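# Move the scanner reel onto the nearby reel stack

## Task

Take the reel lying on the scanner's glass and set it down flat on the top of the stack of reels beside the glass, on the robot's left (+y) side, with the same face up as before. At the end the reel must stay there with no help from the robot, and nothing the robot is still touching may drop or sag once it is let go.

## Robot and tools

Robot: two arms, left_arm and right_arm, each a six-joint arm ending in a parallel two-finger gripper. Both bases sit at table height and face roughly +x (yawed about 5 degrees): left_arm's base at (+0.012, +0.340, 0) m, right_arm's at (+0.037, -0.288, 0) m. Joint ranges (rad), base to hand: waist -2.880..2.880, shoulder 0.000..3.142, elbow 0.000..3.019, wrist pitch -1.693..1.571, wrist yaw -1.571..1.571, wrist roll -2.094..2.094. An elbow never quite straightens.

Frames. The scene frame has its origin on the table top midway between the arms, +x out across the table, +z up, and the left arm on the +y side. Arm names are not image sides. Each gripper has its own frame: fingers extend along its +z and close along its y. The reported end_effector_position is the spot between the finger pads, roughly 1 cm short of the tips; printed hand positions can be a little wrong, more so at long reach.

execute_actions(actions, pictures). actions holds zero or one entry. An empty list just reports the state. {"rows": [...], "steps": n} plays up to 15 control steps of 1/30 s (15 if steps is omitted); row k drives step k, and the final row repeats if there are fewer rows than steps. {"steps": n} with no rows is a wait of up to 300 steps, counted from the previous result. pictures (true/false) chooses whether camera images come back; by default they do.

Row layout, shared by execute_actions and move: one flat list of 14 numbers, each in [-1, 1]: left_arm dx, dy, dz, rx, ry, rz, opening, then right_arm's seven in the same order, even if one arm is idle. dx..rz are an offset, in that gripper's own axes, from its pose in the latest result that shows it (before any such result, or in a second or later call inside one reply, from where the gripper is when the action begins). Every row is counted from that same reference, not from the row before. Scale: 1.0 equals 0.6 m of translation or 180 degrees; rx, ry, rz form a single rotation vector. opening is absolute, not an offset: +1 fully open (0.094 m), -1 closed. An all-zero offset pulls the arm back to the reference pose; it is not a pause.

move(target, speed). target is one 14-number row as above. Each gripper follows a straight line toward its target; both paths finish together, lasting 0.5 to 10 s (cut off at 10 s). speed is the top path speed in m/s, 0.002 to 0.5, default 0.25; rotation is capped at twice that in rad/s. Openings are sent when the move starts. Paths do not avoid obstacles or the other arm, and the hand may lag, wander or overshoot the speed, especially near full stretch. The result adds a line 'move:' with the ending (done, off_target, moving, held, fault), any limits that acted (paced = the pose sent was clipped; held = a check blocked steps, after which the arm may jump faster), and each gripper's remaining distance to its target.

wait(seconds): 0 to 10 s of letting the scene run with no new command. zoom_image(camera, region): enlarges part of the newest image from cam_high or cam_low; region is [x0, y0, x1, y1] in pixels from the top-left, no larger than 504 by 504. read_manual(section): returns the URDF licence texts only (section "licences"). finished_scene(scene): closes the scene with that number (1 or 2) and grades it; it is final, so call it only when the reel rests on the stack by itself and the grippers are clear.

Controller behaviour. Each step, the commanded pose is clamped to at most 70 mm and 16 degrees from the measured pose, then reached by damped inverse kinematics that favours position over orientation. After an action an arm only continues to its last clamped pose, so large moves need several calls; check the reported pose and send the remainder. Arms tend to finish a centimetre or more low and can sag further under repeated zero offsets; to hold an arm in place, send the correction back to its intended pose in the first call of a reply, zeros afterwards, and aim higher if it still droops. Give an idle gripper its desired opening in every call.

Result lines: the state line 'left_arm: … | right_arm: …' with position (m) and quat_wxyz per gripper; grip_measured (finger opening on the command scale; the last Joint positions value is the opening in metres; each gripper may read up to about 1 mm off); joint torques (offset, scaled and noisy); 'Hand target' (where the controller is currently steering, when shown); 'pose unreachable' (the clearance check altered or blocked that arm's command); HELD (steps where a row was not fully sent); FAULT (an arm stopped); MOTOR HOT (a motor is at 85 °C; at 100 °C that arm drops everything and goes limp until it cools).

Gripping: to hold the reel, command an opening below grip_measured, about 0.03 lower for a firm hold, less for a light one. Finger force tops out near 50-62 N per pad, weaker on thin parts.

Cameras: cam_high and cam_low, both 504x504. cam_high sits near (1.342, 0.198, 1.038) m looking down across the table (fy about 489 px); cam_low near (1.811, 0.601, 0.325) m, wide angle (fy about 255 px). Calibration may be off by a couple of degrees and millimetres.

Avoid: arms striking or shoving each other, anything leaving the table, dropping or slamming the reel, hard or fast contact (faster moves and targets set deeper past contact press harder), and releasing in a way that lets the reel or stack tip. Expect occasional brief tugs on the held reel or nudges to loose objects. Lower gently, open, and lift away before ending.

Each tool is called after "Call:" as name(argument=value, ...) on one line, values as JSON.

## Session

Call:
execute_actions(actions=[])

Scene clock: 0.00 s of 4800.00 s.
left_arm: end_effector_position=(+0.5588, +0.8230, +0.2424) grip_measured=+1.000 end_effector_quat_wxyz=(+0.695, -0.208, +0.616, -0.307) | right_arm: end_effector_position=(+0.5804, -0.2266, +0.2135) grip_measured=+1.000 end_effector_quat_wxyz=(+0.524, +0.124, +0.672, +0.509)
Joint positions: left_arm=[ 0.834  2.051  1.371  0.969  0.994 -0.985  0.094] | right_arm=[-0.176  1.612  0.665  1.033 -0.67   1.007  0.094]
Joint velocities: left_arm=[-0.005 -0.005  0.017 -0.012  0.051  0.081  0.   ] | right_arm=[-0.005 -0.015  0.002 -0.012 -0.081  0.095  0.   ]
Joint torques (N m, as the arm reports them, + toward a larger angle): no reading
Hand target (left_arm): +0.561, +0.826, +0.264; +0.707, -0.191, +0.612, -0.299
Hand target (right_arm): +0.586, -0.227, +0.228; +0.536, +0.114, +0.663, +0.510

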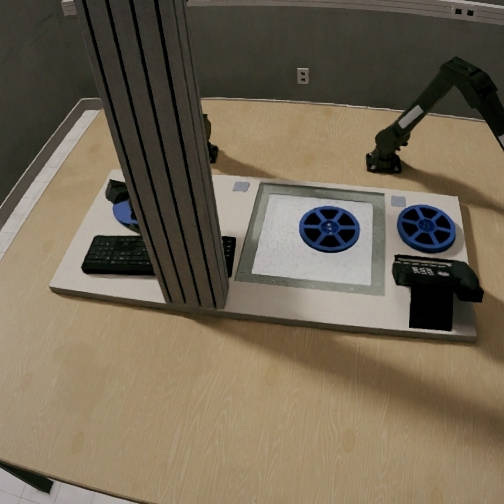

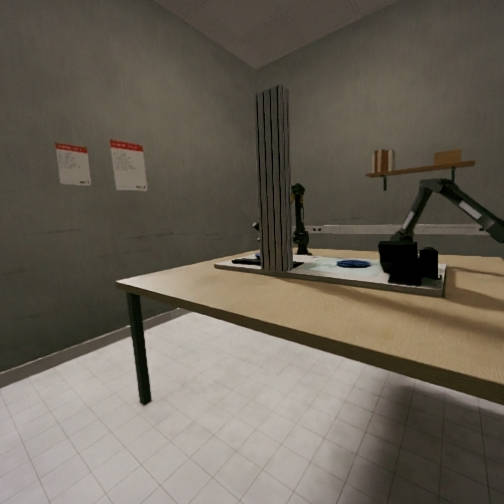

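Call:
zoom_image(camera="cam_high", region=[290, 195, 370, 260])

Call:
zoom_image(camera="cam_high", region=[385, 190, 465, 260])

Call:
zoom_image(camera="cam_high", region=[350, 110, 430, 190])

Call:
zoom_image(camera="cam_low", region=[325, 225, 455, 300])

Call:
zoom_image(camera="cam_high", region=[370, 230, 500, 345])

Region (290, 195, 370, 260) of cam_high's 504x504 image, scaled by 6.300, with more detail than that image has; it fills the top 410 rows of this view, and the rest is white.

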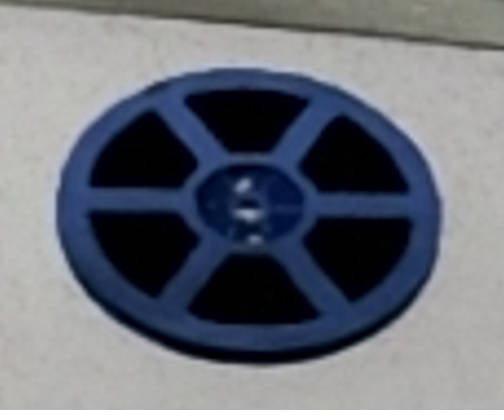

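Region (385, 190, 465, 260) of cam_high's 504x504 image, scaled by 6.300, with more detail than that image has; it fills the top 441 rows of this view, and the rest is white.

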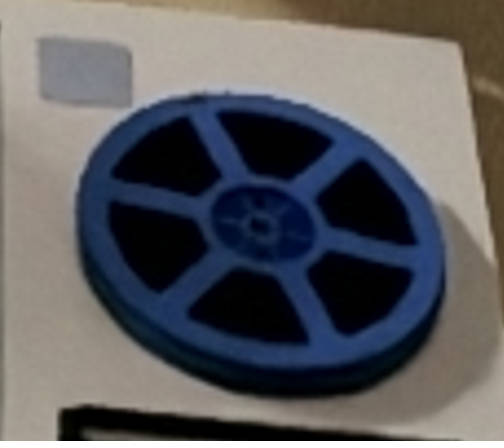

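Region (350, 110, 430, 190) of cam_high's 504x504 image, scaled by 6.300, with more detail than that image has.

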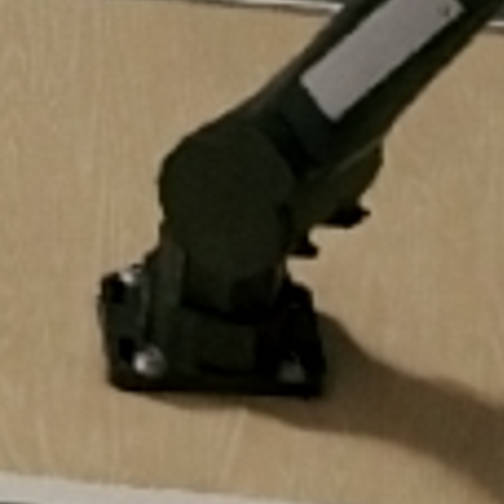

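Region (325, 225, 455, 300) of cam_low's 504x504 image, scaled by 3.877, with more detail than that image has; it fills the top 291 rows of this view, and the rest is white.

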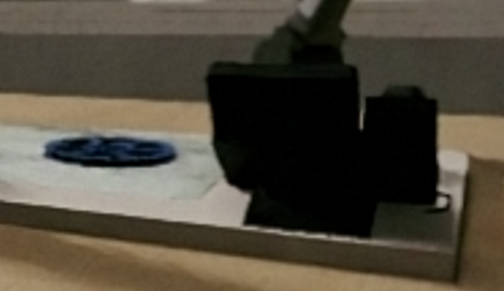

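Region (370, 230, 500, 345) of cam_high's 504x504 image, scaled by 3.877, with more detail than that image has; it fills the top 446 rows of this view, and the rest is white.

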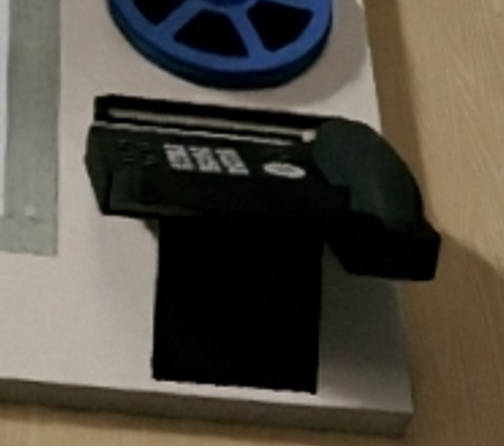

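Call:
move(target=[0.8829,-0.8192,-0.2641,-0.1299,0.551,0.2705,0.7,-0.0628,0.1693,-0.3593,0.112,-0.158,-0.013,1], speed=0.4)

Scene clock: 93.80 s of 4800.00 s.
left_arm: end_effector_position=(+0.3336, +0.1317, +0.1157) grip_measured=+0.702 end_effector_quat_wxyz=(-0.021, +0.211, +0.975, +0.061) | right_arm: end_effector_position=(+0.3839, -0.3266, +0.3015) grip_measured=+1.000 end_effector_quat_wxyz=(+0.646, +0.322, +0.605, +0.336)
Joint positions: left_arm=[-0.705  1.479  1.064 -1.242 -0.095 -0.196  0.08 ] | right_arm=[-0.299  0.561  0.289  0.334 -0.198  0.98   0.094]
Joint velocities: left_arm=[-0.005 -0.005 -0.002 -0.017 -0.007 -0.007 -0.001] | right_arm=[-0.005 -0.005 -0.012 -0.007 -0.037 -0.037  0.   ]
Joint torques (N m, as the arm reports them, + toward a larger angle): left_arm=[ 2.14 -9.88 13.19  0.46 -0.14 -0.28] | right_arm=[-1.53 -0.23  8.6   1.33  0.09 -0.36]
Hand target (left_arm): +0.351, +0.124, +0.135; -0.000, +0.197, +0.979, +0.054
Hand target (right_arm): +0.383, -0.330, +0.302; +0.650, +0.321, +0.606, +0.327
Off the commanded pose (left_arm): 0.047 m, 4 deg.
Off the commanded pose (right_arm): 0.004 m, 1 deg.
After step 90, 87.73 s passed at rest.
move: off_target (left_arm)

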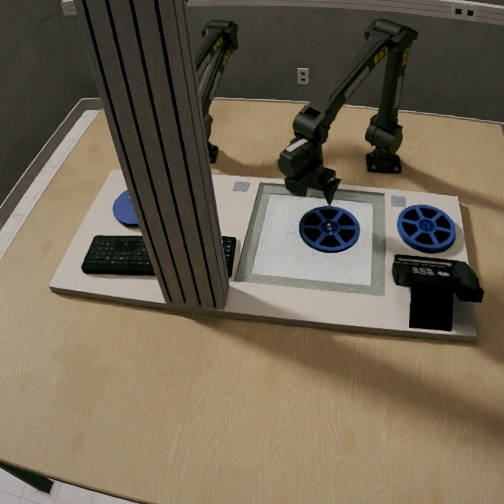

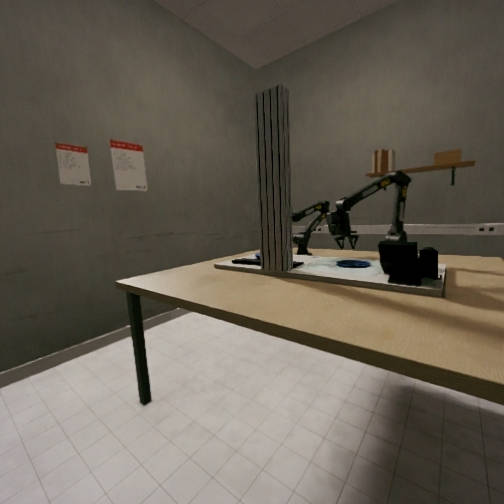

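Call:
move(target=[-0.0458,-0.026,0.1023,0.0148,-0.0357,-0.0036,0.7,0,0,0,0,0,0,1], speed=0.09)

Call:
zoom_image(camera="cam_high", region=[290, 200, 350, 245])

Call:
zoom_image(camera="cam_low", region=[325, 235, 375, 275])

Scene clock: 123.23 s of 4800.00 s.
left_arm: end_effector_position=(+0.3496, +0.1158, +0.0559) grip_measured=+0.702 end_effector_quat_wxyz=(+0.027, +0.207, +0.978, +0.028) | right_arm: end_effector_position=(+0.3839, -0.3266, +0.3015) grip_measured=+1.000 end_effector_quat_wxyz=(+0.646, +0.322, +0.605, +0.336)
Joint positions: left_arm=[-0.705  1.544  0.963 -0.962 -0.074 -0.199  0.08 ] | right_arm=[-0.299  0.561  0.289  0.334 -0.198  0.98   0.094]
Joint velocities: left_arm=[-0.005  0.005 -0.017 -0.012  0.007 -0.066  0.   ] | right_arm=[ 0.005 -0.005  0.012  0.002 -0.037  0.066  0.   ]
Joint torques (N m, as the arm reports them, + toward a larger angle): left_arm=[ 1.23 -9.96  8.26  1.92  0.15 -0.08] | right_arm=[-0.65  0.13  8.57  1.56 -0.02 -0.17]
Hand target (left_arm): +0.352, +0.114, +0.052; +0.029, +0.208, +0.977, +0.026
Hand target (right_arm): +0.384, -0.327, +0.302; +0.646, +0.322, +0.605, +0.336
Off the commanded pose (left_arm): 0.005 m, 0 deg.
Off the commanded pose (right_arm): 0.000 m, 0 deg.
After step 90, 25.30 s passed at rest.
move: done

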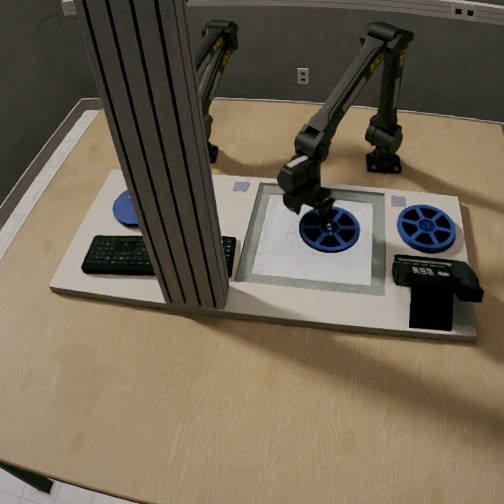

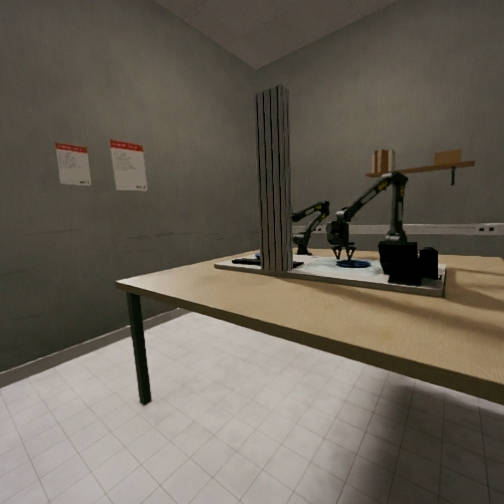

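Region (290, 200, 350, 245) of cam_high's 504x504 image, scaled by 8.400, with more detail than that image has; it fills the top 378 rows of this view, and the rest is white.

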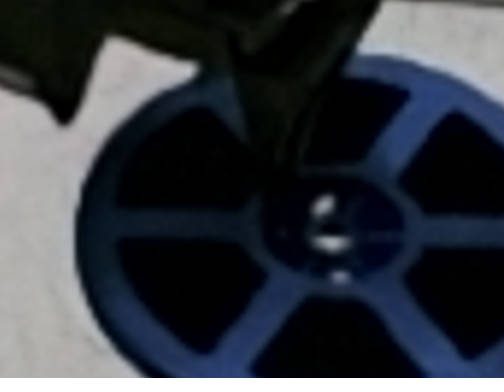

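Region (325, 235, 375, 275) of cam_low's 504x504 image, scaled by 10.080, with more detail than that image has; it fills the top 403 rows of this view, and the rest is white.

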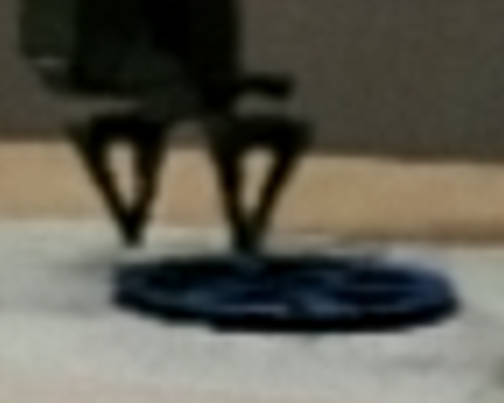

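Call:
execute_actions(actions=[{"rows": [[-0.0244,-0.0046,-0.0042,0.0023,-0.0112,-0.0008,0.62,0,0,0,0,0,0,1],[-0.0236,-0.0047,-0.0013,0.002,-0.0098,-0.0007,0.62,0,0,0,0,0,0,1],[-0.0229,-0.0047,0.0015,0.0017,-0.0084,-0.0006,0.62,0,0,0,0,0,0,1],[-0.0221,-0.0048,0.0044,0.0014,-0.007,-0.0005,0.62,0,0,0,0,0,0,1],[-0.0213,-0.0048,0.0073,0.0011,-0.0056,-0.0004,0.62,0,0,0,0,0,0,1],[-0.0205,-0.0049,0.0101,0.0008,-0.0042,-0.0003,0.62,0,0,0,0,0,0,1],[-0.0198,-0.005,0.013,0.0006,-0.0028,-0.0002,0.62,0,0,0,0,0,0,1],[-0.019,-0.005,0.0159,0.0003,-0.0014,-0.0001,0.62,0,0,0,0,0,0,1],[-0.0182,-0.0051,0.0188,0,0,0,0.62,0,0,0,0,0,0,1],[-0.0175,-0.0051,0.0216,-0.0003,0.0014,0.0001,0.62,0,0,0,0,0,0,1],[-0.0167,-0.0052,0.0245,-0.0006,0.0028,0.0002,0.62,0,0,0,0,0,0,1]], "steps": 15}], pictures=false)

Call:
execute_actions(actions=[{"steps": 8}])

Call:
zoom_image(camera="cam_high", region=[290, 200, 350, 245])

Call:
zoom_image(camera="cam_low", region=[325, 235, 375, 275])

Scene clock: 151.83 s of 4800.00 s.
left_arm: end_effector_position=(+0.3484, +0.1166, +0.0397) grip_measured=+0.622 end_effector_quat_wxyz=(+0.012, +0.207, +0.978, +0.035) | right_arm: end_effector_position=(+0.3839, -0.3266, +0.3015) grip_measured=+1.000 end_effector_quat_wxyz=(+0.646, +0.322, +0.605, +0.336)
Joint positions: left_arm=[-0.705  1.586  0.963 -0.953 -0.074 -0.199  0.076] | right_arm=[-0.299  0.561  0.289  0.334 -0.198  0.98   0.094]
Joint velocities: left_arm=[ 0.005  0.044 -0.002  0.002 -0.081 -0.081 -0.   ] | right_arm=[-0.005 -0.015 -0.012 -0.017 -0.051 -0.081  0.   ]
Joint torques (N m, as the arm reports them, + toward a larger angle): left_arm=[ 1.23 -9.83  9.61  1.85  0.02 -0.15] | right_arm=[-0.63  0.11  8.57  1.56 -0.02 -0.17]
Hand target (left_arm): +0.358, +0.110, +0.042; +0.023, +0.207, +0.978, +0.030
Hand target (right_arm): +0.384, -0.327, +0.302; +0.646, +0.322, +0.605, +0.336
Off the commanded pose (left_arm): 0.012 m, 1 deg.
Off the commanded pose (right_arm): 0.000 m, 0 deg.
Steps of this call (steps 1 to 90: nothing new was sent; then 25.10 s passed at rest; steps 91 to 105: all 15 steps of this action). Readings (end_effector_position):
91: left_arm (+0.3498, +0.1156, +0.0559) | right_arm (+0.3839, -0.3266, +0.3015)
92: left_arm (+0.3503, +0.1153, +0.0559) | right_arm (+0.3839, -0.3266, +0.3015)
94: left_arm (+0.3510, +0.1148, +0.0558) | right_arm (+0.3839, -0.3266, +0.3015)
98: left_arm (+0.3506, +0.1150, +0.0521) | right_arm (+0.3839, -0.3266, +0.3015)
105: the state above

Scene clock: 152.10 s of 4800.00 s.
left_arm: end_effector_position=(+0.3483, +0.1167, +0.0393) grip_measured=+0.622 end_effector_quat_wxyz=(+0.011, +0.208, +0.978, +0.035) | right_arm: end_effector_position=(+0.3839, -0.3266, +0.3015) grip_measured=+1.000 end_effector_quat_wxyz=(+0.646, +0.322, +0.605, +0.336)
Joint positions: left_arm=[-0.705  1.587  0.963 -0.953 -0.074 -0.199  0.076] | right_arm=[-0.299  0.561  0.289  0.334 -0.198  0.98   0.094]
Joint velocities: left_arm=[-0.015 -0.005  0.002 -0.017  0.037 -0.022  0.   ] | right_arm=[-0.024 -0.005 -0.007 -0.022 -0.022  0.081  0.   ]
Joint torques (N m, as the arm reports them, + toward a larger angle): left_arm=[  1.25 -10.89   9.64   1.9    0.03  -0.14] | right_arm=[-0.64  0.1   8.58  1.57 -0.02 -0.17]
Hand target (left_arm): +0.358, +0.110, +0.042; +0.023, +0.207, +0.978, +0.030
Hand target (right_arm): +0.384, -0.327, +0.302; +0.646, +0.322, +0.605, +0.336
Off the commanded pose (left_arm): 0.013 m, 1 deg.
Off the commanded pose (right_arm): 0.000 m, 0 deg.
Steps of this call (steps 1 to 8: nothing new was sent). Readings (end_effector_position):
1: left_arm (+0.3483, +0.1167, +0.0393) | right_arm (+0.3839, -0.3266, +0.3015)
2: left_arm (+0.3483, +0.1167, +0.0393) | right_arm (+0.3839, -0.3266, +0.3015)
4: left_arm (+0.3483, +0.1167, +0.0393) | right_arm (+0.3839, -0.3266, +0.3015)
8: the state above

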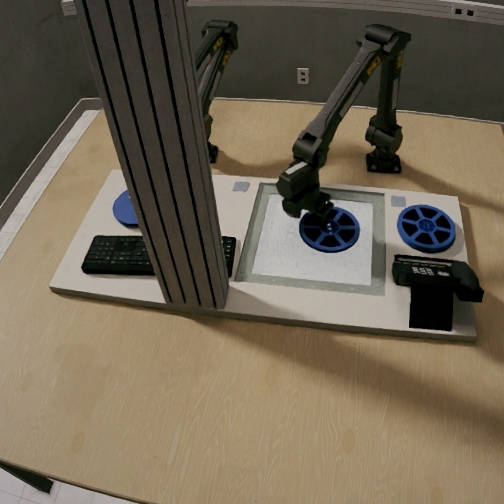

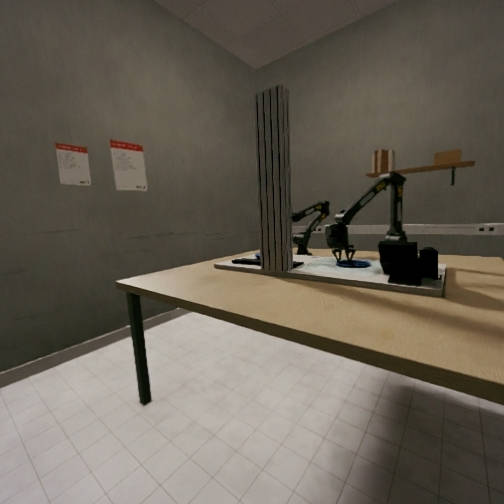

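Region (290, 200, 350, 245) of cam_high's 504x504 image, scaled by 8.400, with more detail than that image has; it fills the top 378 rows of this view, and the rest is white.

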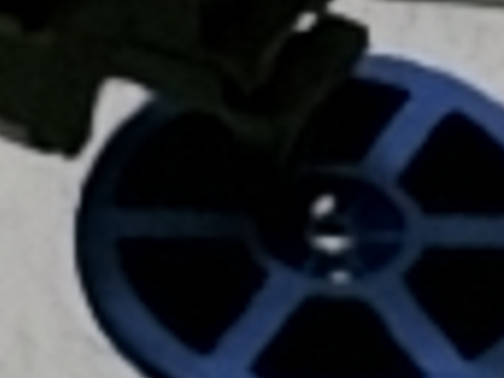

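Region (325, 235, 375, 275) of cam_low's 504x504 image, scaled by 10.080, with more detail than that image has; it fills the top 403 rows of this view, and the rest is white.

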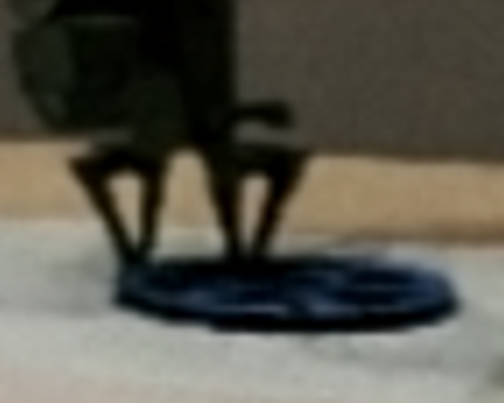

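Call:
execute_actions(actions=[{"rows": [[-0.0145,-0.0031,0.001,0.0004,-0.002,0,0.62,0,0,0,0,0,0,1],[-0.0137,-0.0032,0.0046,0,0,0,0.62,0,0,0,0,0,0,1],[-0.0128,-0.0032,0.008,-0.0003,0.0015,0.0001,0.62,0,0,0,0,0,0,1],[-0.012,-0.0033,0.0118,-0.0006,0.0031,0.0002,0.62,0,0,0,0,0,0,1]], "steps": 11}], pictures=false)

Call:
execute_actions(actions=[{"rows": [[-0.0128,-0.0032,0.008,-0.0003,0.0015,0.0001,0.59,0,0,0,0,0,0,1],[-0.0128,-0.0032,0.008,-0.0003,0.0015,0.0001,0.56,0,0,0,0,0,0,1],[-0.0128,-0.0032,0.008,-0.0003,0.0015,0.0001,0.53,0,0,0,0,0,0,1],[-0.0128,-0.0032,0.008,-0.0003,0.0015,0.0001,0.50,0,0,0,0,0,0,1],[-0.0128,-0.0032,0.008,-0.0003,0.0015,0.0001,0.47,0,0,0,0,0,0,1],[-0.0128,-0.0032,0.008,-0.0003,0.0015,0.0001,0.44,0,0,0,0,0,0,1],[-0.0128,-0.0032,0.008,-0.0003,0.0015,0.0001,0.42,0,0,0,0,0,0,1],[-0.0128,-0.0032,0.008,-0.0003,0.0015,0.0001,0.40,0,0,0,0,0,0,1],[-0.0128,-0.0032,0.008,-0.0003,0.0015,0.0001,0.38,0,0,0,0,0,0,1],[-0.0128,-0.0032,0.008,-0.0003,0.0015,0.0001,0.365,0,0,0,0,0,0,1],[-0.0128,-0.0032,0.008,-0.0003,0.0015,0.0001,0.35,0,0,0,0,0,0,1],[-0.0128,-0.0032,0.008,-0.0003,0.0015,0.0001,0.335,0,0,0,0,0,0,1],[-0.0128,-0.0032,0.008,-0.0003,0.0015,0.0001,0.32,0,0,0,0,0,0,1],[-0.0128,-0.0032,0.008,-0.0003,0.0015,0.0001,0.31,0,0,0,0,0,0,1]], "steps": 15}], pictures=false)

Call:
execute_actions(actions=[{"steps": 6}])

Call:
zoom_image(camera="cam_high", region=[290, 200, 350, 245])

Scene clock: 173.23 s of 4800.00 s.
left_arm: end_effector_position=(+0.3482, +0.1167, +0.0388) grip_measured=+0.622 end_effector_quat_wxyz=(+0.011, +0.208, +0.978, +0.035) | right_arm: end_effector_position=(+0.3839, -0.3266, +0.3015) grip_measured=+1.000 end_effector_quat_wxyz=(+0.646, +0.322, +0.605, +0.336)
Joint positions: left_arm=[-0.705  1.588  0.963 -0.953 -0.074 -0.199  0.076] | right_arm=[-0.299  0.561  0.289  0.334 -0.198  0.98   0.094]
Joint velocities: left_arm=[-0.005  0.005 -0.002 -0.007 -0.051  0.007  0.   ] | right_arm=[ 0.005 -0.015 -0.002 -0.002 -0.037 -0.095  0.   ]
Joint torques (N m, as the arm reports them, + toward a larger angle): left_arm=[ 1.3  -8.82  9.52  1.31  0.01 -0.14] | right_arm=[-0.62  0.11  8.58  1.56 -0.02 -0.17]
Hand target (left_arm): +0.354, +0.112, +0.032; +0.007, +0.208, +0.977, +0.037
Hand target (right_arm): +0.384, -0.327, +0.302; +0.646, +0.322, +0.605, +0.336
Off the commanded pose (left_arm): 0.010 m, 1 deg.
Off the commanded pose (right_arm): 0.000 m, 0 deg.
Steps of this call (steps 1 to 90: nothing new was sent; then 17.77 s passed at rest; steps 91 to 101: all 11 steps of this action). Readings (end_effector_position):
91: left_arm (+0.3483, +0.1167, +0.0393) | right_arm (+0.3839, -0.3266, +0.3015)
92: left_arm (+0.3483, +0.1167, +0.0393) | right_arm (+0.3839, -0.3266, +0.3015)
94: left_arm (+0.3482, +0.1167, +0.0388) | right_arm (+0.3839, -0.3266, +0.3015)
98: left_arm (+0.3482, +0.1167, +0.0388) | right_arm (+0.3839, -0.3266, +0.3015)
101: the state above

Scene clock: 173.73 s of 4800.00 s.
left_arm: end_effector_position=(+0.3491, +0.1183, +0.0388) grip_measured=+0.332 end_effector_quat_wxyz=(+0.013, +0.200, +0.979, +0.040) | right_arm: end_effector_position=(+0.3839, -0.3266, +0.3015) grip_measured=+1.000 end_effector_quat_wxyz=(+0.646, +0.322, +0.605, +0.336)
Joint positions: left_arm=[-0.705  1.589  0.963 -0.954 -0.084 -0.214  0.063] | right_arm=[-0.299  0.561  0.289  0.334 -0.198  0.98   0.094]
Joint velocities: left_arm=[ 0.005 -0.005  0.002 -0.022 -0.022 -0.051 -0.   ] | right_arm=[-0.005 -0.005 -0.002 -0.007  0.066 -0.11   0.   ]
Joint torques (N m, as the arm reports them, + toward a larger angle): left_arm=[ 1.65 -9.15  9.5   1.34  0.33  0.02] | right_arm=[-0.67  0.12  8.56  1.57 -0.02 -0.17]
Hand target (left_arm): +0.354, +0.112, +0.034; +0.009, +0.208, +0.977, +0.036
Hand target (right_arm): +0.384, -0.327, +0.302; +0.646, +0.322, +0.605, +0.336
Off the commanded pose (left_arm): 0.010 m, 1 deg.
Off the commanded pose (right_arm): 0.000 m, 0 deg.
Steps of this call (steps 1 to 15: all 15 steps of this action). Readings (end_effector_position):
1: left_arm (+0.3484, +0.1170, +0.0388) | right_arm (+0.3839, -0.3266, +0.3015)
2: left_arm (+0.3486, +0.1173, +0.0389) | right_arm (+0.3839, -0.3266, +0.3015)
4: left_arm (+0.3490, +0.1179, +0.0388) | right_arm (+0.3839, -0.3266, +0.3015)
8: left_arm (+0.3492, +0.1181, +0.0388) | right_arm (+0.3839, -0.3266, +0.3015)
15: the state above

Scene clock: 173.93 s of 4800.00 s.
left_arm: end_effector_position=(+0.3492, +0.1183, +0.0388) grip_measured=+0.332 end_effector_quat_wxyz=(+0.013, +0.200, +0.979, +0.040) | right_arm: end_effector_position=(+0.3839, -0.3266, +0.3015) grip_measured=+1.000 end_effector_quat_wxyz=(+0.646, +0.322, +0.605, +0.336)
Joint positions: left_arm=[-0.705  1.589  0.963 -0.954 -0.084 -0.214  0.063] | right_arm=[-0.299  0.561  0.289  0.334 -0.198  0.98   0.094]
Joint velocities: left_arm=[ 0.005 -0.005  0.007 -0.017  0.007  0.022 -0.001] | right_arm=[-0.005 -0.015 -0.007  0.017 -0.037  0.022  0.   ]
Joint torques (N m, as the arm reports them, + toward a larger angle): left_arm=[ 1.32 -9.03  9.5   1.31  0.34  0.04] | right_arm=[-0.66  0.13  8.57  1.56 -0.02 -0.17]
Hand target (left_arm): +0.354, +0.112, +0.034; +0.009, +0.208, +0.977, +0.037
Hand target (right_arm): +0.384, -0.327, +0.302; +0.646, +0.322, +0.605, +0.336
Off the commanded pose (left_arm): 0.010 m, 1 deg.
Off the commanded pose (right_arm): 0.000 m, 0 deg.
Steps of this call (steps 1 to 6: nothing new was sent). Readings (end_effector_position):
1: left_arm (+0.3492, +0.1183, +0.0388) | right_arm (+0.3839, -0.3266, +0.3015)
2: left_arm (+0.3492, +0.1183, +0.0388) | right_arm (+0.3839, -0.3266, +0.3015)
4: left_arm (+0.3492, +0.1183, +0.0388) | right_arm (+0.3839, -0.3266, +0.3015)
6: the state above

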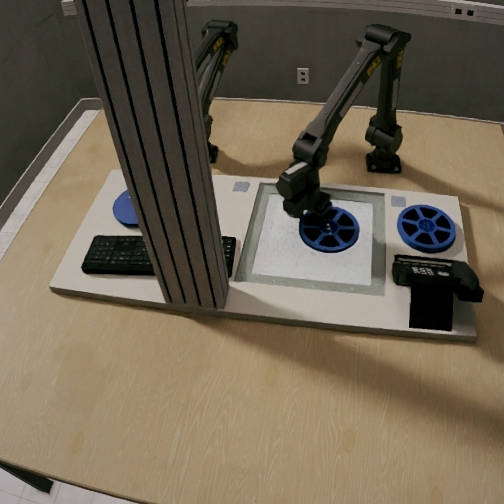

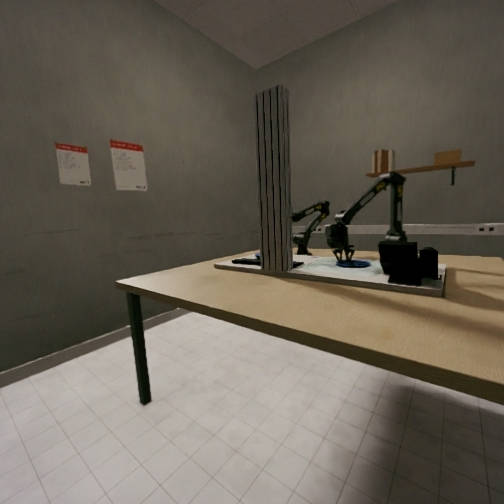

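Region (290, 200, 350, 245) of cam_high's 504x504 image, scaled by 8.400, with more detail than that image has; it fills the top 378 rows of this view, and the rest is white.

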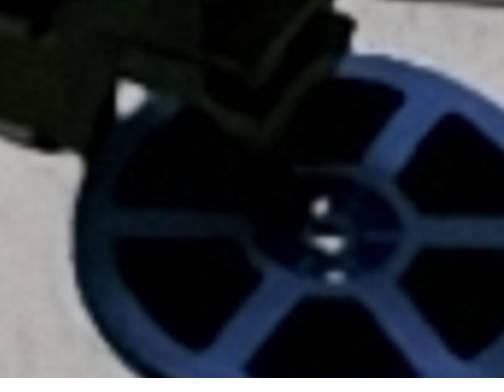

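Call:
execute_actions(actions=[{"rows": [[-0.0192,-0.003,-0.013,0.0017,-0.0077,-0.0007,0.305,0,0,0,0,0,0,1],[-0.0214,-0.0026,-0.024,0.0028,-0.0129,-0.0011,0.305,0,0,0,0,0,0,1],[-0.0229,-0.0023,-0.031,0.0036,-0.0163,-0.0014,0.305,0,0,0,0,0,0,1],[-0.0243,-0.002,-0.0385,0.0043,-0.0198,-0.0017,0.305,0,0,0,0,0,0,1],[-0.0258,-0.0017,-0.0457,0.0051,-0.0232,-0.002,0.305,0,0,0,0,0,0,1],[-0.0227,-0.0004,-0.0532,0.0052,-0.0239,-0.0021,0.305,0,0,0,0,0,0,1],[-0.0196,0.0009,-0.0607,0.0054,-0.0246,-0.0021,0.305,0,0,0,0,0,0,1],[-0.0165,0.0023,-0.0681,0.0055,-0.0253,-0.0022,0.305,0,0,0,0,0,0,1],[-0.0134,0.0036,-0.0756,0.0057,-0.026,-0.0022,0.305,0,0,0,0,0,0,1],[-0.0102,0.0049,-0.0831,0.0058,-0.0266,-0.0023,0.305,0,0,0,0,0,0,1],[-0.0071,0.0062,-0.0906,0.006,-0.0273,-0.0023,0.305,0,0,0,0,0,0,1],[-0.004,0.0076,-0.098,0.0061,-0.028,-0.0024,0.305,0,0,0,0,0,0,1],[-0.0009,0.0089,-0.1055,0.0063,-0.0287,-0.0024,0.305,0,0,0,0,0,0,1],[0.0022,0.0102,-0.113,0.0064,-0.0294,-0.0025,0.305,0,0,0,0,0,0,1]], "steps": 15}], pictures=false)

Call:
execute_actions(actions=[{"steps": 8}], pictures=false)

Call:
move(target=[0.2257,0.4177,-0.0293,-0.0145,0.0111,0.0018,0.305,0,0,0,0,0,0,1], speed=0.18)

Call:
zoom_image(camera="cam_high", region=[385, 180, 465, 260])

Scene clock: 209.73 s of 4800.00 s.
left_arm: end_effector_position=(+0.3446, +0.1215, +0.0805) grip_measured=+0.319 end_effector_quat_wxyz=(+0.038, +0.196, +0.979, +0.029) | right_arm: end_effector_position=(+0.3839, -0.3266, +0.3015) grip_measured=+1.000 end_effector_quat_wxyz=(+0.646, +0.322, +0.605, +0.336)
Joint positions: left_arm=[-0.705  1.478  0.963 -1.008 -0.084 -0.22   0.062] | right_arm=[-0.299  0.561  0.289  0.334 -0.198  0.98   0.094]
Joint velocities: left_arm=[ 0.005 -0.425 -0.002 -0.217 -0.022 -0.037 -0.001] | right_arm=[-0.015  0.005  0.002 -0.002 -0.066  0.022  0.   ]
Joint torques (N m, as the arm reports them, + toward a larger angle): left_arm=[  1.26 -11.38   9.71   0.7    0.05  -0.08] | right_arm=[-0.62  0.12  8.57  1.57 -0.02 -0.17]
Hand target (left_arm): +0.346, +0.119, +0.105; +0.056, +0.198, +0.978, +0.021
Hand target (right_arm): +0.384, -0.327, +0.302; +0.646, +0.322, +0.605, +0.336
Off the commanded pose (left_arm): 0.027 m, 2 deg.
Off the commanded pose (right_arm): 0.000 m, 0 deg.
Steps of this call (steps 1 to 90: nothing new was sent; then 32.30 s passed at rest; steps 91 to 105: all 15 steps of this action). Readings (end_effector_position):
91: left_arm (+0.3493, +0.1185, +0.0388) | right_arm (+0.3839, -0.3266, +0.3015)
92: left_arm (+0.3495, +0.1186, +0.0391) | right_arm (+0.3839, -0.3266, +0.3015)
94: left_arm (+0.3498, +0.1187, +0.0400) | right_arm (+0.3839, -0.3266, +0.3015)
98: left_arm (+0.3504, +0.1175, +0.0468) | right_arm (+0.3839, -0.3266, +0.3015)
105: the state above

Scene clock: 210.00 s of 4800.00 s.
left_arm: end_effector_position=(+0.3430, +0.1226, +0.0938) grip_measured=+0.319 end_effector_quat_wxyz=(+0.048, +0.196, +0.979, +0.024) | right_arm: end_effector_position=(+0.3839, -0.3266, +0.3015) grip_measured=+1.000 end_effector_quat_wxyz=(+0.646, +0.322, +0.605, +0.336)
Joint positions: left_arm=[-0.705  1.442  0.963 -1.023 -0.084 -0.22   0.062] | right_arm=[-0.299  0.561  0.289  0.334 -0.198  0.98   0.094]
Joint velocities: left_arm=[-0.015 -0.015 -0.017  0.012  0.022  0.066 -0.001] | right_arm=[-0.005 -0.005 -0.002 -0.002  0.051 -0.007  0.   ]
Joint torques (N m, as the arm reports them, + toward a larger angle): left_arm=[  1.09 -11.     9.83   0.58   0.05  -0.1 ] | right_arm=[-0.65  0.15  8.57  1.56 -0.02 -0.17]
Hand target (left_arm): +0.346, +0.120, +0.105; +0.056, +0.198, +0.978, +0.021
Hand target (right_arm): +0.384, -0.327, +0.302; +0.646, +0.322, +0.605, +0.336
Off the commanded pose (left_arm): 0.014 m, 1 deg.
Off the commanded pose (right_arm): 0.000 m, 0 deg.
Steps of this call (steps 1 to 8: nothing new was sent). Readings (end_effector_position):
1: left_arm (+0.3439, +0.1220, +0.0853) | right_arm (+0.3839, -0.3266, +0.3015)
2: left_arm (+0.3435, +0.1223, +0.0892) | right_arm (+0.3839, -0.3266, +0.3015)
4: left_arm (+0.3433, +0.1224, +0.0934) | right_arm (+0.3839, -0.3266, +0.3015)
8: the state above

Scene clock: 212.40 s of 4800.00 s.
left_arm: end_effector_position=(+0.3153, +0.4009, +0.1038) grip_measured=+0.319 end_effector_quat_wxyz=(+0.029, +0.188, +0.981, +0.036) | right_arm: end_effector_position=(+0.3839, -0.3266, +0.3015) grip_measured=+1.000 end_effector_quat_wxyz=(+0.646, +0.322, +0.605, +0.336)
Joint positions: left_arm=[ 0.084  1.185  0.758 -1.064 -0.048  0.552  0.062] | right_arm=[-0.299  0.561  0.289  0.334 -0.198  0.98   0.094]
Joint velocities: left_arm=[ 0.005 -0.015 -0.012 -0.002 -0.007  0.051  0.001] | right_arm=[-0.015 -0.005 -0.002 -0.007 -0.11   0.022  0.   ]
Joint torques (N m, as the arm reports them, + toward a larger angle): left_arm=[ 1.09 -8.57  9.59  0.73  0.16  0.02] | right_arm=[-0.64  0.14  8.58  1.57 -0.02 -0.17]
Hand target (left_arm): +0.317, +0.401, +0.114; +0.040, +0.196, +0.979, +0.040
Hand target (right_arm): +0.384, -0.327, +0.302; +0.646, +0.322, +0.605, +0.336
Off the commanded pose (left_arm): 0.014 m, 2 deg.
Off the commanded pose (right_arm): 0.000 m, 0 deg.
move: off_target (left_arm)

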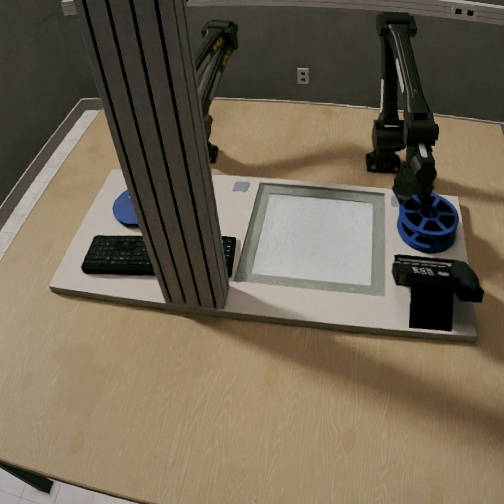

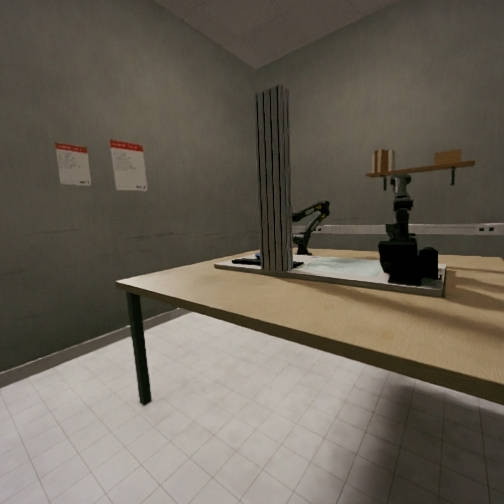

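Region (385, 180, 465, 260) of cam_high's 504x504 image, scaled by 6.300, with more detail than that image has.

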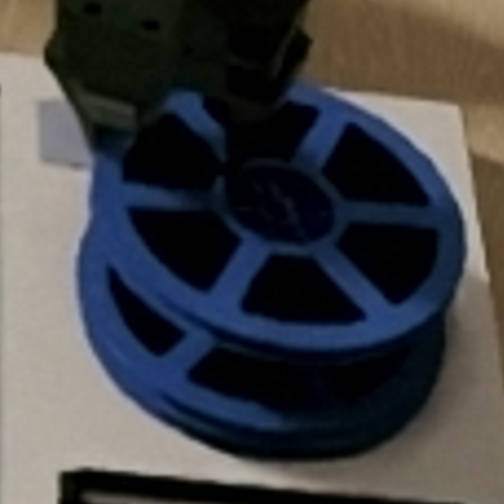

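Call:
move(target=[0.0017,0.003,0.0653,-0.0068,0.0029,0,0.305,0,0,0,0,0,0,1], speed=0.07)

Call:
zoom_image(camera="cam_high", region=[385, 180, 465, 260])

Scene clock: 234.07 s of 4800.00 s.
left_arm: end_effector_position=(+0.3157, +0.4041, +0.0720) grip_measured=+0.307 end_effector_quat_wxyz=(+0.027, +0.189, +0.981, +0.045) | right_arm: end_effector_position=(+0.3839, -0.3266, +0.3015) grip_measured=+1.000 end_effector_quat_wxyz=(+0.646, +0.322, +0.605, +0.336)
Joint positions: left_arm=[ 0.084  1.234  0.702 -0.956 -0.066  0.555  0.061] | right_arm=[-0.299  0.561  0.289  0.334 -0.198  0.98   0.094]
Joint velocities: left_arm=[-0.005 -0.015  0.002  0.002  0.022 -0.066 -0.   ] | right_arm=[-0.005 -0.015  0.012 -0.007 -0.037 -0.051  0.   ]
Joint torques (N m, as the arm reports them, + toward a larger angle): left_arm=[ 1.62 -5.88  8.23  2.45 -0.07 -0.15] | right_arm=[-0.62  0.14  8.57  1.57 -0.02 -0.17]
Hand target (left_arm): +0.318, +0.406, +0.065; +0.027, +0.187, +0.981, +0.048
Hand target (right_arm): +0.384, -0.327, +0.302; +0.646, +0.322, +0.605, +0.336
Off the commanded pose (left_arm): 0.007 m, 0 deg.
Off the commanded pose (right_arm): 0.000 m, 0 deg.
After step 160, 15.50 s passed at rest.
move: done

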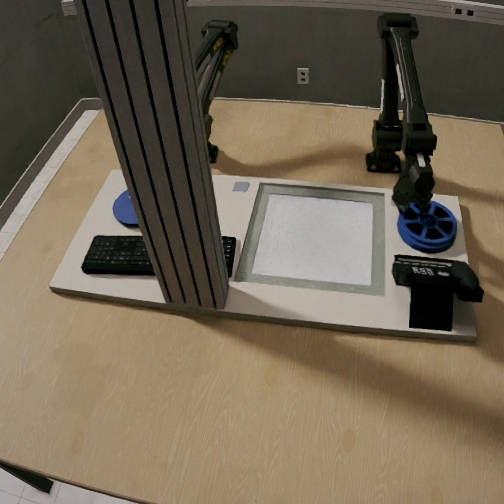

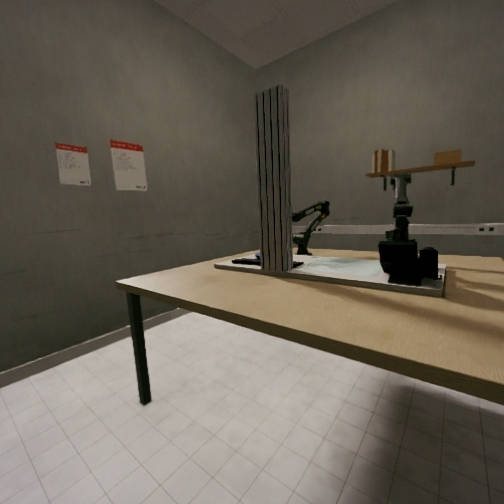

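Region (385, 180, 465, 260) of cam_high's 504x504 image, scaled by 6.300, with more detail than that image has.

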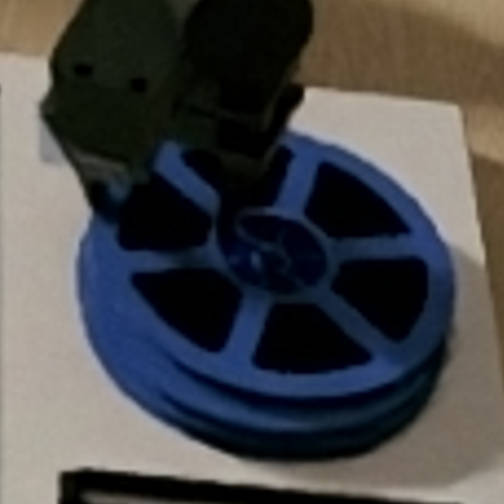

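Call:
execute_actions(actions=[{"rows": [[-0.014,0.0105,-0.017,-0.0055,-0.009,-0.0005,0.305,0,0,0,0,0,0,1],[-0.0155,0.012,-0.024,-0.0078,-0.0128,-0.0007,0.305,0,0,0,0,0,0,1],[-0.017,0.0135,-0.031,-0.010,-0.0165,-0.0009,0.305,0,0,0,0,0,0,1],[-0.0185,0.015,-0.038,-0.0125,-0.020,-0.0011,0.305,0,0,0,0,0,0,1],[-0.020,0.0165,-0.045,-0.0148,-0.024,-0.0013,0.305,0,0,0,0,0,0,1],[-0.0215,0.018,-0.052,-0.017,-0.028,-0.0015,0.305,0,0,0,0,0,0,1],[-0.023,0.0195,-0.059,-0.0195,-0.0315,-0.0017,0.305,0,0,0,0,0,0,1]], "steps": 15}])

Call:
zoom_image(camera="cam_high", region=[385, 180, 465, 260])

Scene clock: 242.43 s of 4800.00 s.
left_arm: end_effector_position=(+0.3196, +0.4048, +0.0966) grip_measured=+0.307 end_effector_quat_wxyz=(+0.067, +0.187, +0.978, +0.060) | right_arm: end_effector_position=(+0.3839, -0.3266, +0.3015) grip_measured=+1.000 end_effector_quat_wxyz=(+0.646, +0.322, +0.605, +0.336)
Joint positions: left_arm=[ 0.084  1.15   0.702 -0.956 -0.066  0.555  0.061] | right_arm=[-0.299  0.561  0.289  0.334 -0.198  0.98   0.094]
Joint velocities: left_arm=[ 0.005 -0.005 -0.007  0.002  0.066 -0.037  0.001] | right_arm=[-0.005  0.005 -0.002 -0.017  0.007 -0.022  0.   ]
Joint torques (N m, as the arm reports them, + toward a larger angle): left_arm=[ 1.37 -6.65 11.1   1.43  0.15 -0.1 ] | right_arm=[-0.64  0.11  8.57  1.57 -0.02 -0.17]
Hand target (left_arm): +0.330, +0.406, +0.108; +0.082, +0.188, +0.977, +0.065
Hand target (right_arm): +0.384, -0.327, +0.302; +0.646, +0.322, +0.605, +0.336
Off the commanded pose (left_arm): 0.016 m, 2 deg.
Off the commanded pose (right_arm): 0.000 m, 0 deg.
Steps of this call (steps 1 to 90: nothing new was sent; then 4.87 s passed at rest; steps 91 to 105: all 15 steps of this action). Readings (end_effector_position):
91: left_arm (+0.3158, +0.4041, +0.0722) | right_arm (+0.3839, -0.3266, +0.3015)
92: left_arm (+0.3159, +0.4042, +0.0729) | right_arm (+0.3839, -0.3266, +0.3015)
94: left_arm (+0.3163, +0.4042, +0.0747) | right_arm (+0.3839, -0.3266, +0.3015)
98: left_arm (+0.3182, +0.4046, +0.0860) | right_arm (+0.3839, -0.3266, +0.3015)
105: the state above

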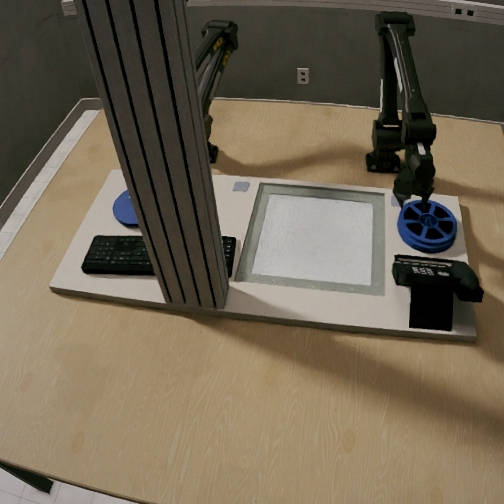

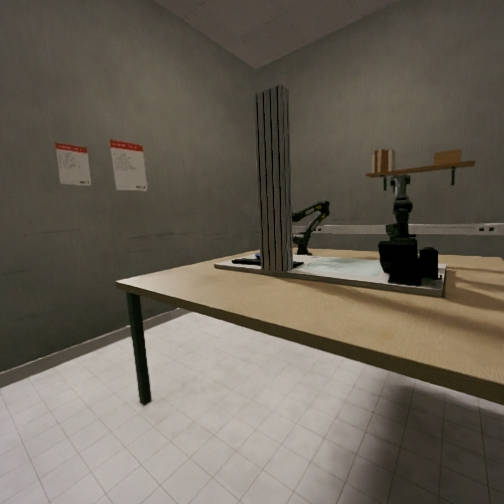

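Region (385, 180, 465, 260) of cam_high's 504x504 image, scaled by 6.300, with more detail than that image has.

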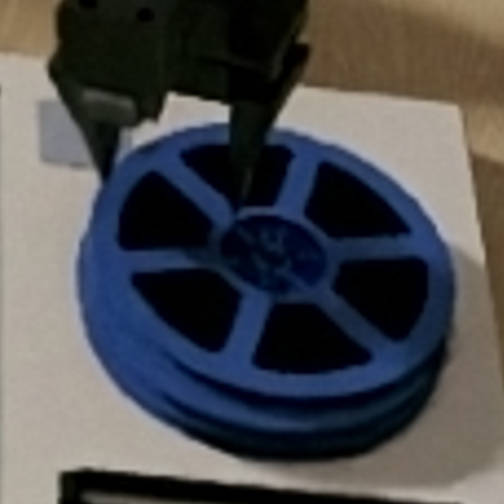

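A tug pulled the reel out of the grip. It landed flat on the pile, same side up, but about 1 cm off-centre, so I'll nudge it into line.

Call:
move(target=[0.1025,0.0947,-0.0055,0.0415,-0.0127,-0.5209,1,0,0,0,0,0,0,1], speed=0.45)

Call:
zoom_image(camera="cam_high", region=[385, 180, 465, 260])

Scene clock: 320.17 s of 4800.00 s.
left_arm: end_effector_position=(+0.2843, +0.4757, +0.0969) grip_measured=+1.000 end_effector_quat_wxyz=(+0.082, -0.573, +0.813, -0.071) | right_arm: end_effector_position=(+0.3839, -0.3266, +0.3015) grip_measured=+1.000 end_effector_quat_wxyz=(+0.646, +0.322, +0.605, +0.336)
Joint positions: left_arm=[ 0.446  1.113  0.673 -0.956  0.128 -0.705  0.094] | right_arm=[-0.299  0.561  0.289  0.334 -0.198  0.98   0.094]
Joint velocities: left_arm=[-0.015 -0.005 -0.007  0.007 -0.007 -0.066  0.   ] | right_arm=[ 0.005 -0.015 -0.017 -0.012 -0.022 -0.051  0.   ]
Joint torques (N m, as the arm reports them, + toward a larger angle): left_arm=[ 1.77 -7.27  8.75  2.    0.17 -0.28] | right_arm=[-0.65  0.13  8.57  1.57 -0.02 -0.17]
Hand target (left_arm): +0.285, +0.478, +0.102; +0.095, -0.581, +0.805, -0.073
Hand target (right_arm): +0.384, -0.327, +0.302; +0.646, +0.322, +0.605, +0.336
Off the commanded pose (left_arm): 0.006 m, 2 deg.
Off the commanded pose (right_arm): 0.000 m, 0 deg.
After step 90, 72.23 s passed at rest.
move: done

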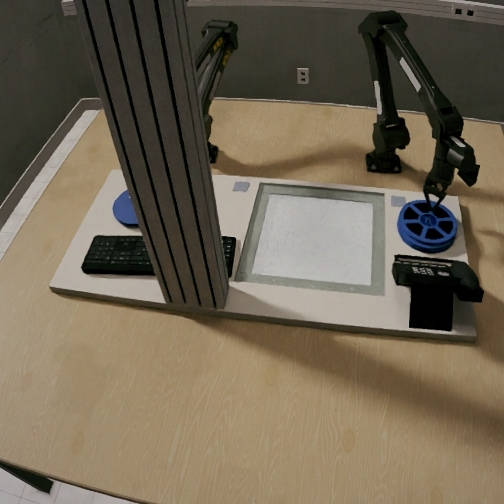

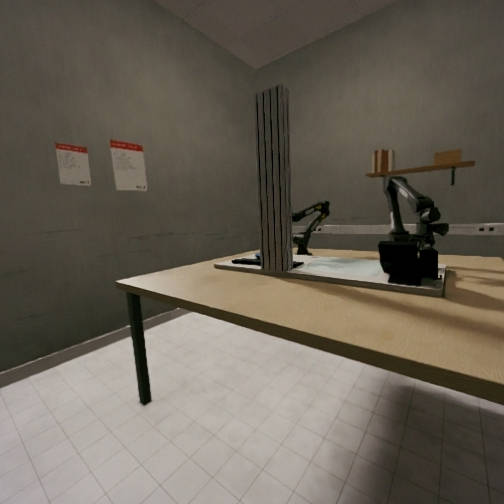

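Region (385, 180, 465, 260) of cam_high's 504x504 image, scaled by 6.300, with more detail than that image has.

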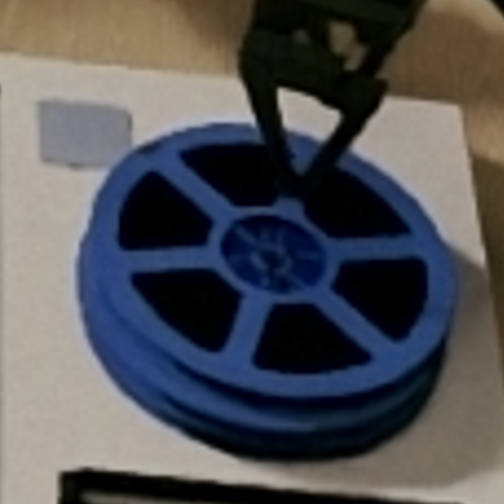

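Call:
move(target=[0.0015,0.0222,0.049,-0.0148,0.0158,-0.0088,1,0,0,0,0,0,0,1], speed=0.06)

Call:
zoom_image(camera="cam_high", region=[385, 180, 465, 260])

Scene clock: 337.43 s of 4800.00 s.
left_arm: end_effector_position=(+0.2774, +0.4748, +0.0691) grip_measured=+1.000 end_effector_quat_wxyz=(+0.044, -0.581, +0.810, -0.068) | right_arm: end_effector_position=(+0.3839, -0.3266, +0.3015) grip_measured=+1.000 end_effector_quat_wxyz=(+0.646, +0.322, +0.605, +0.336)
Joint positions: left_arm=[ 0.455  1.19   0.654 -0.935  0.128 -0.709  0.094] | right_arm=[-0.299  0.561  0.289  0.334 -0.198  0.98   0.094]
Joint velocities: left_arm=[ 0.015 -0.005  0.012  0.017  0.007 -0.007  0.   ] | right_arm=[ 0.005 -0.024  0.002 -0.007 -0.037 -0.037  0.   ]
Joint torques (N m, as the arm reports them, + toward a larger angle): left_arm=[ 1.99 -5.35  8.4   2.13  0.06 -0.08] | right_arm=[-0.63  0.14  8.57  1.56 -0.02 -0.17]
Hand target (left_arm): +0.278, +0.479, +0.066; +0.047, -0.584, +0.807, -0.067
Hand target (right_arm): +0.384, -0.327, +0.302; +0.646, +0.322, +0.605, +0.336
Off the commanded pose (left_arm): 0.005 m, 0 deg.
Off the commanded pose (right_arm): 0.000 m, 0 deg.
After step 90, 13.37 s passed at rest.
move: done

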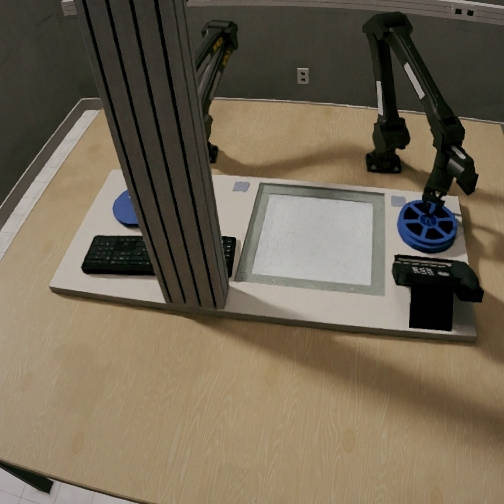

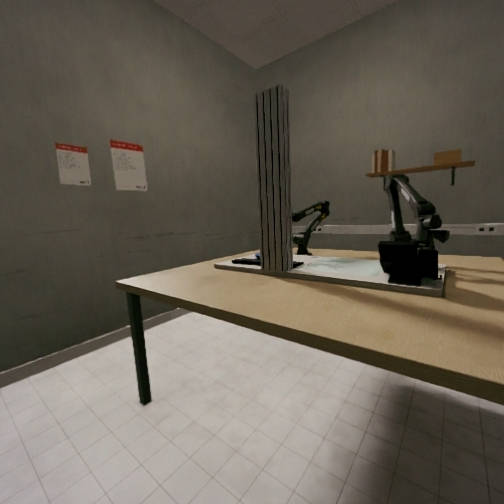

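Region (385, 180, 465, 260) of cam_high's 504x504 image, scaled by 6.300, with more detail than that image has.

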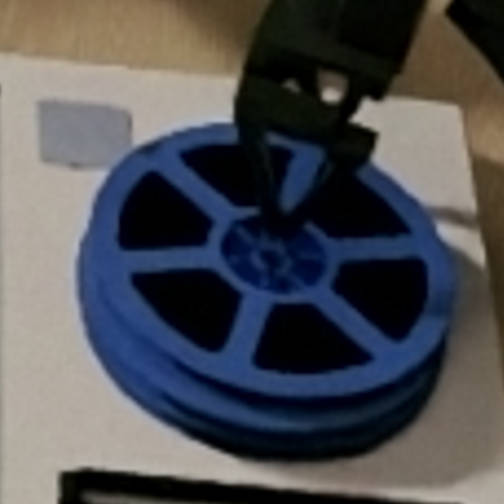

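Call:
execute_actions(actions=[])

Scene clock: 362.83 s of 4800.00 s.
left_arm: end_effector_position=(+0.2774, +0.4748, +0.0691) grip_measured=+1.000 end_effector_quat_wxyz=(+0.044, -0.581, +0.810, -0.068) | right_arm: end_effector_position=(+0.3839, -0.3266, +0.3015) grip_measured=+1.000 end_effector_quat_wxyz=(+0.646, +0.322, +0.605, +0.336)
Joint positions: left_arm=[ 0.455  1.19   0.654 -0.935  0.128 -0.709  0.094] | right_arm=[-0.299  0.561  0.289  0.334 -0.198  0.98   0.094]
Joint velocities: left_arm=[-0.005  0.005  0.002 -0.022 -0.037  0.007  0.   ] | right_arm=[-0.005 -0.005 -0.007 -0.002  0.022 -0.007  0.   ]
Joint torques (N m, as the arm reports them, + toward a larger angle): left_arm=[ 2.27 -5.37  8.45  2.17  0.07 -0.07] | right_arm=[-0.64  0.11  8.57  1.57 -0.02 -0.17]
Hand target (left_arm): +0.278, +0.479, +0.066; +0.047, -0.584, +0.807, -0.067
Hand target (right_arm): +0.384, -0.327, +0.302; +0.646, +0.322, +0.605, +0.336
Off the commanded pose (left_arm): 0.005 m, 0 deg.
Off the commanded pose (right_arm): 0.000 m, 0 deg.
Steps of this call (steps 1 to 90: nothing new was sent; then 22.40 s passed at rest). Readings (end_effector_position):
1: left_arm (+0.2774, +0.4748, +0.0691) | right_arm (+0.3839, -0.3266, +0.3015)
2: left_arm (+0.2774, +0.4748, +0.0691) | right_arm (+0.3839, -0.3266, +0.3015)
4: left_arm (+0.2774, +0.4748, +0.0691) | right_arm (+0.3839, -0.3266, +0.3015)
8: left_arm (+0.2774, +0.4748, +0.0691) | right_arm (+0.3839, -0.3266, +0.3015)
90: the state above

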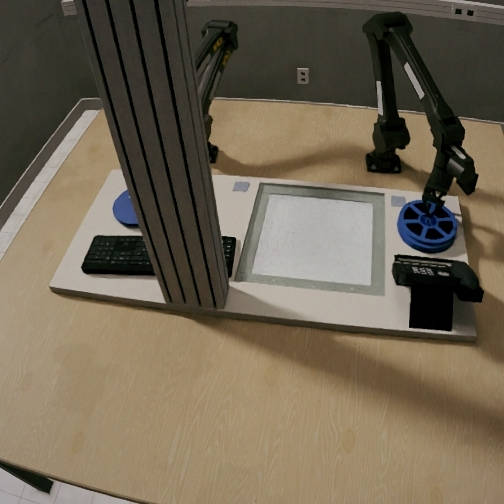

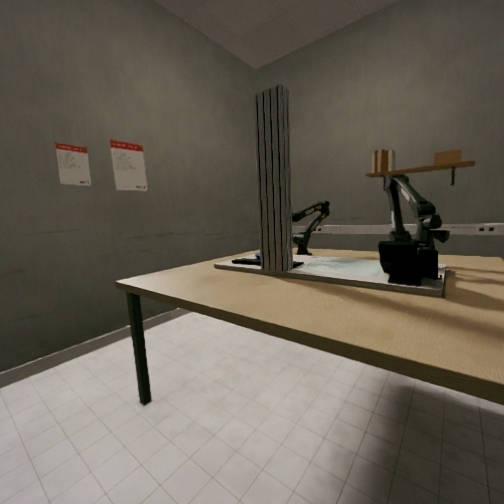

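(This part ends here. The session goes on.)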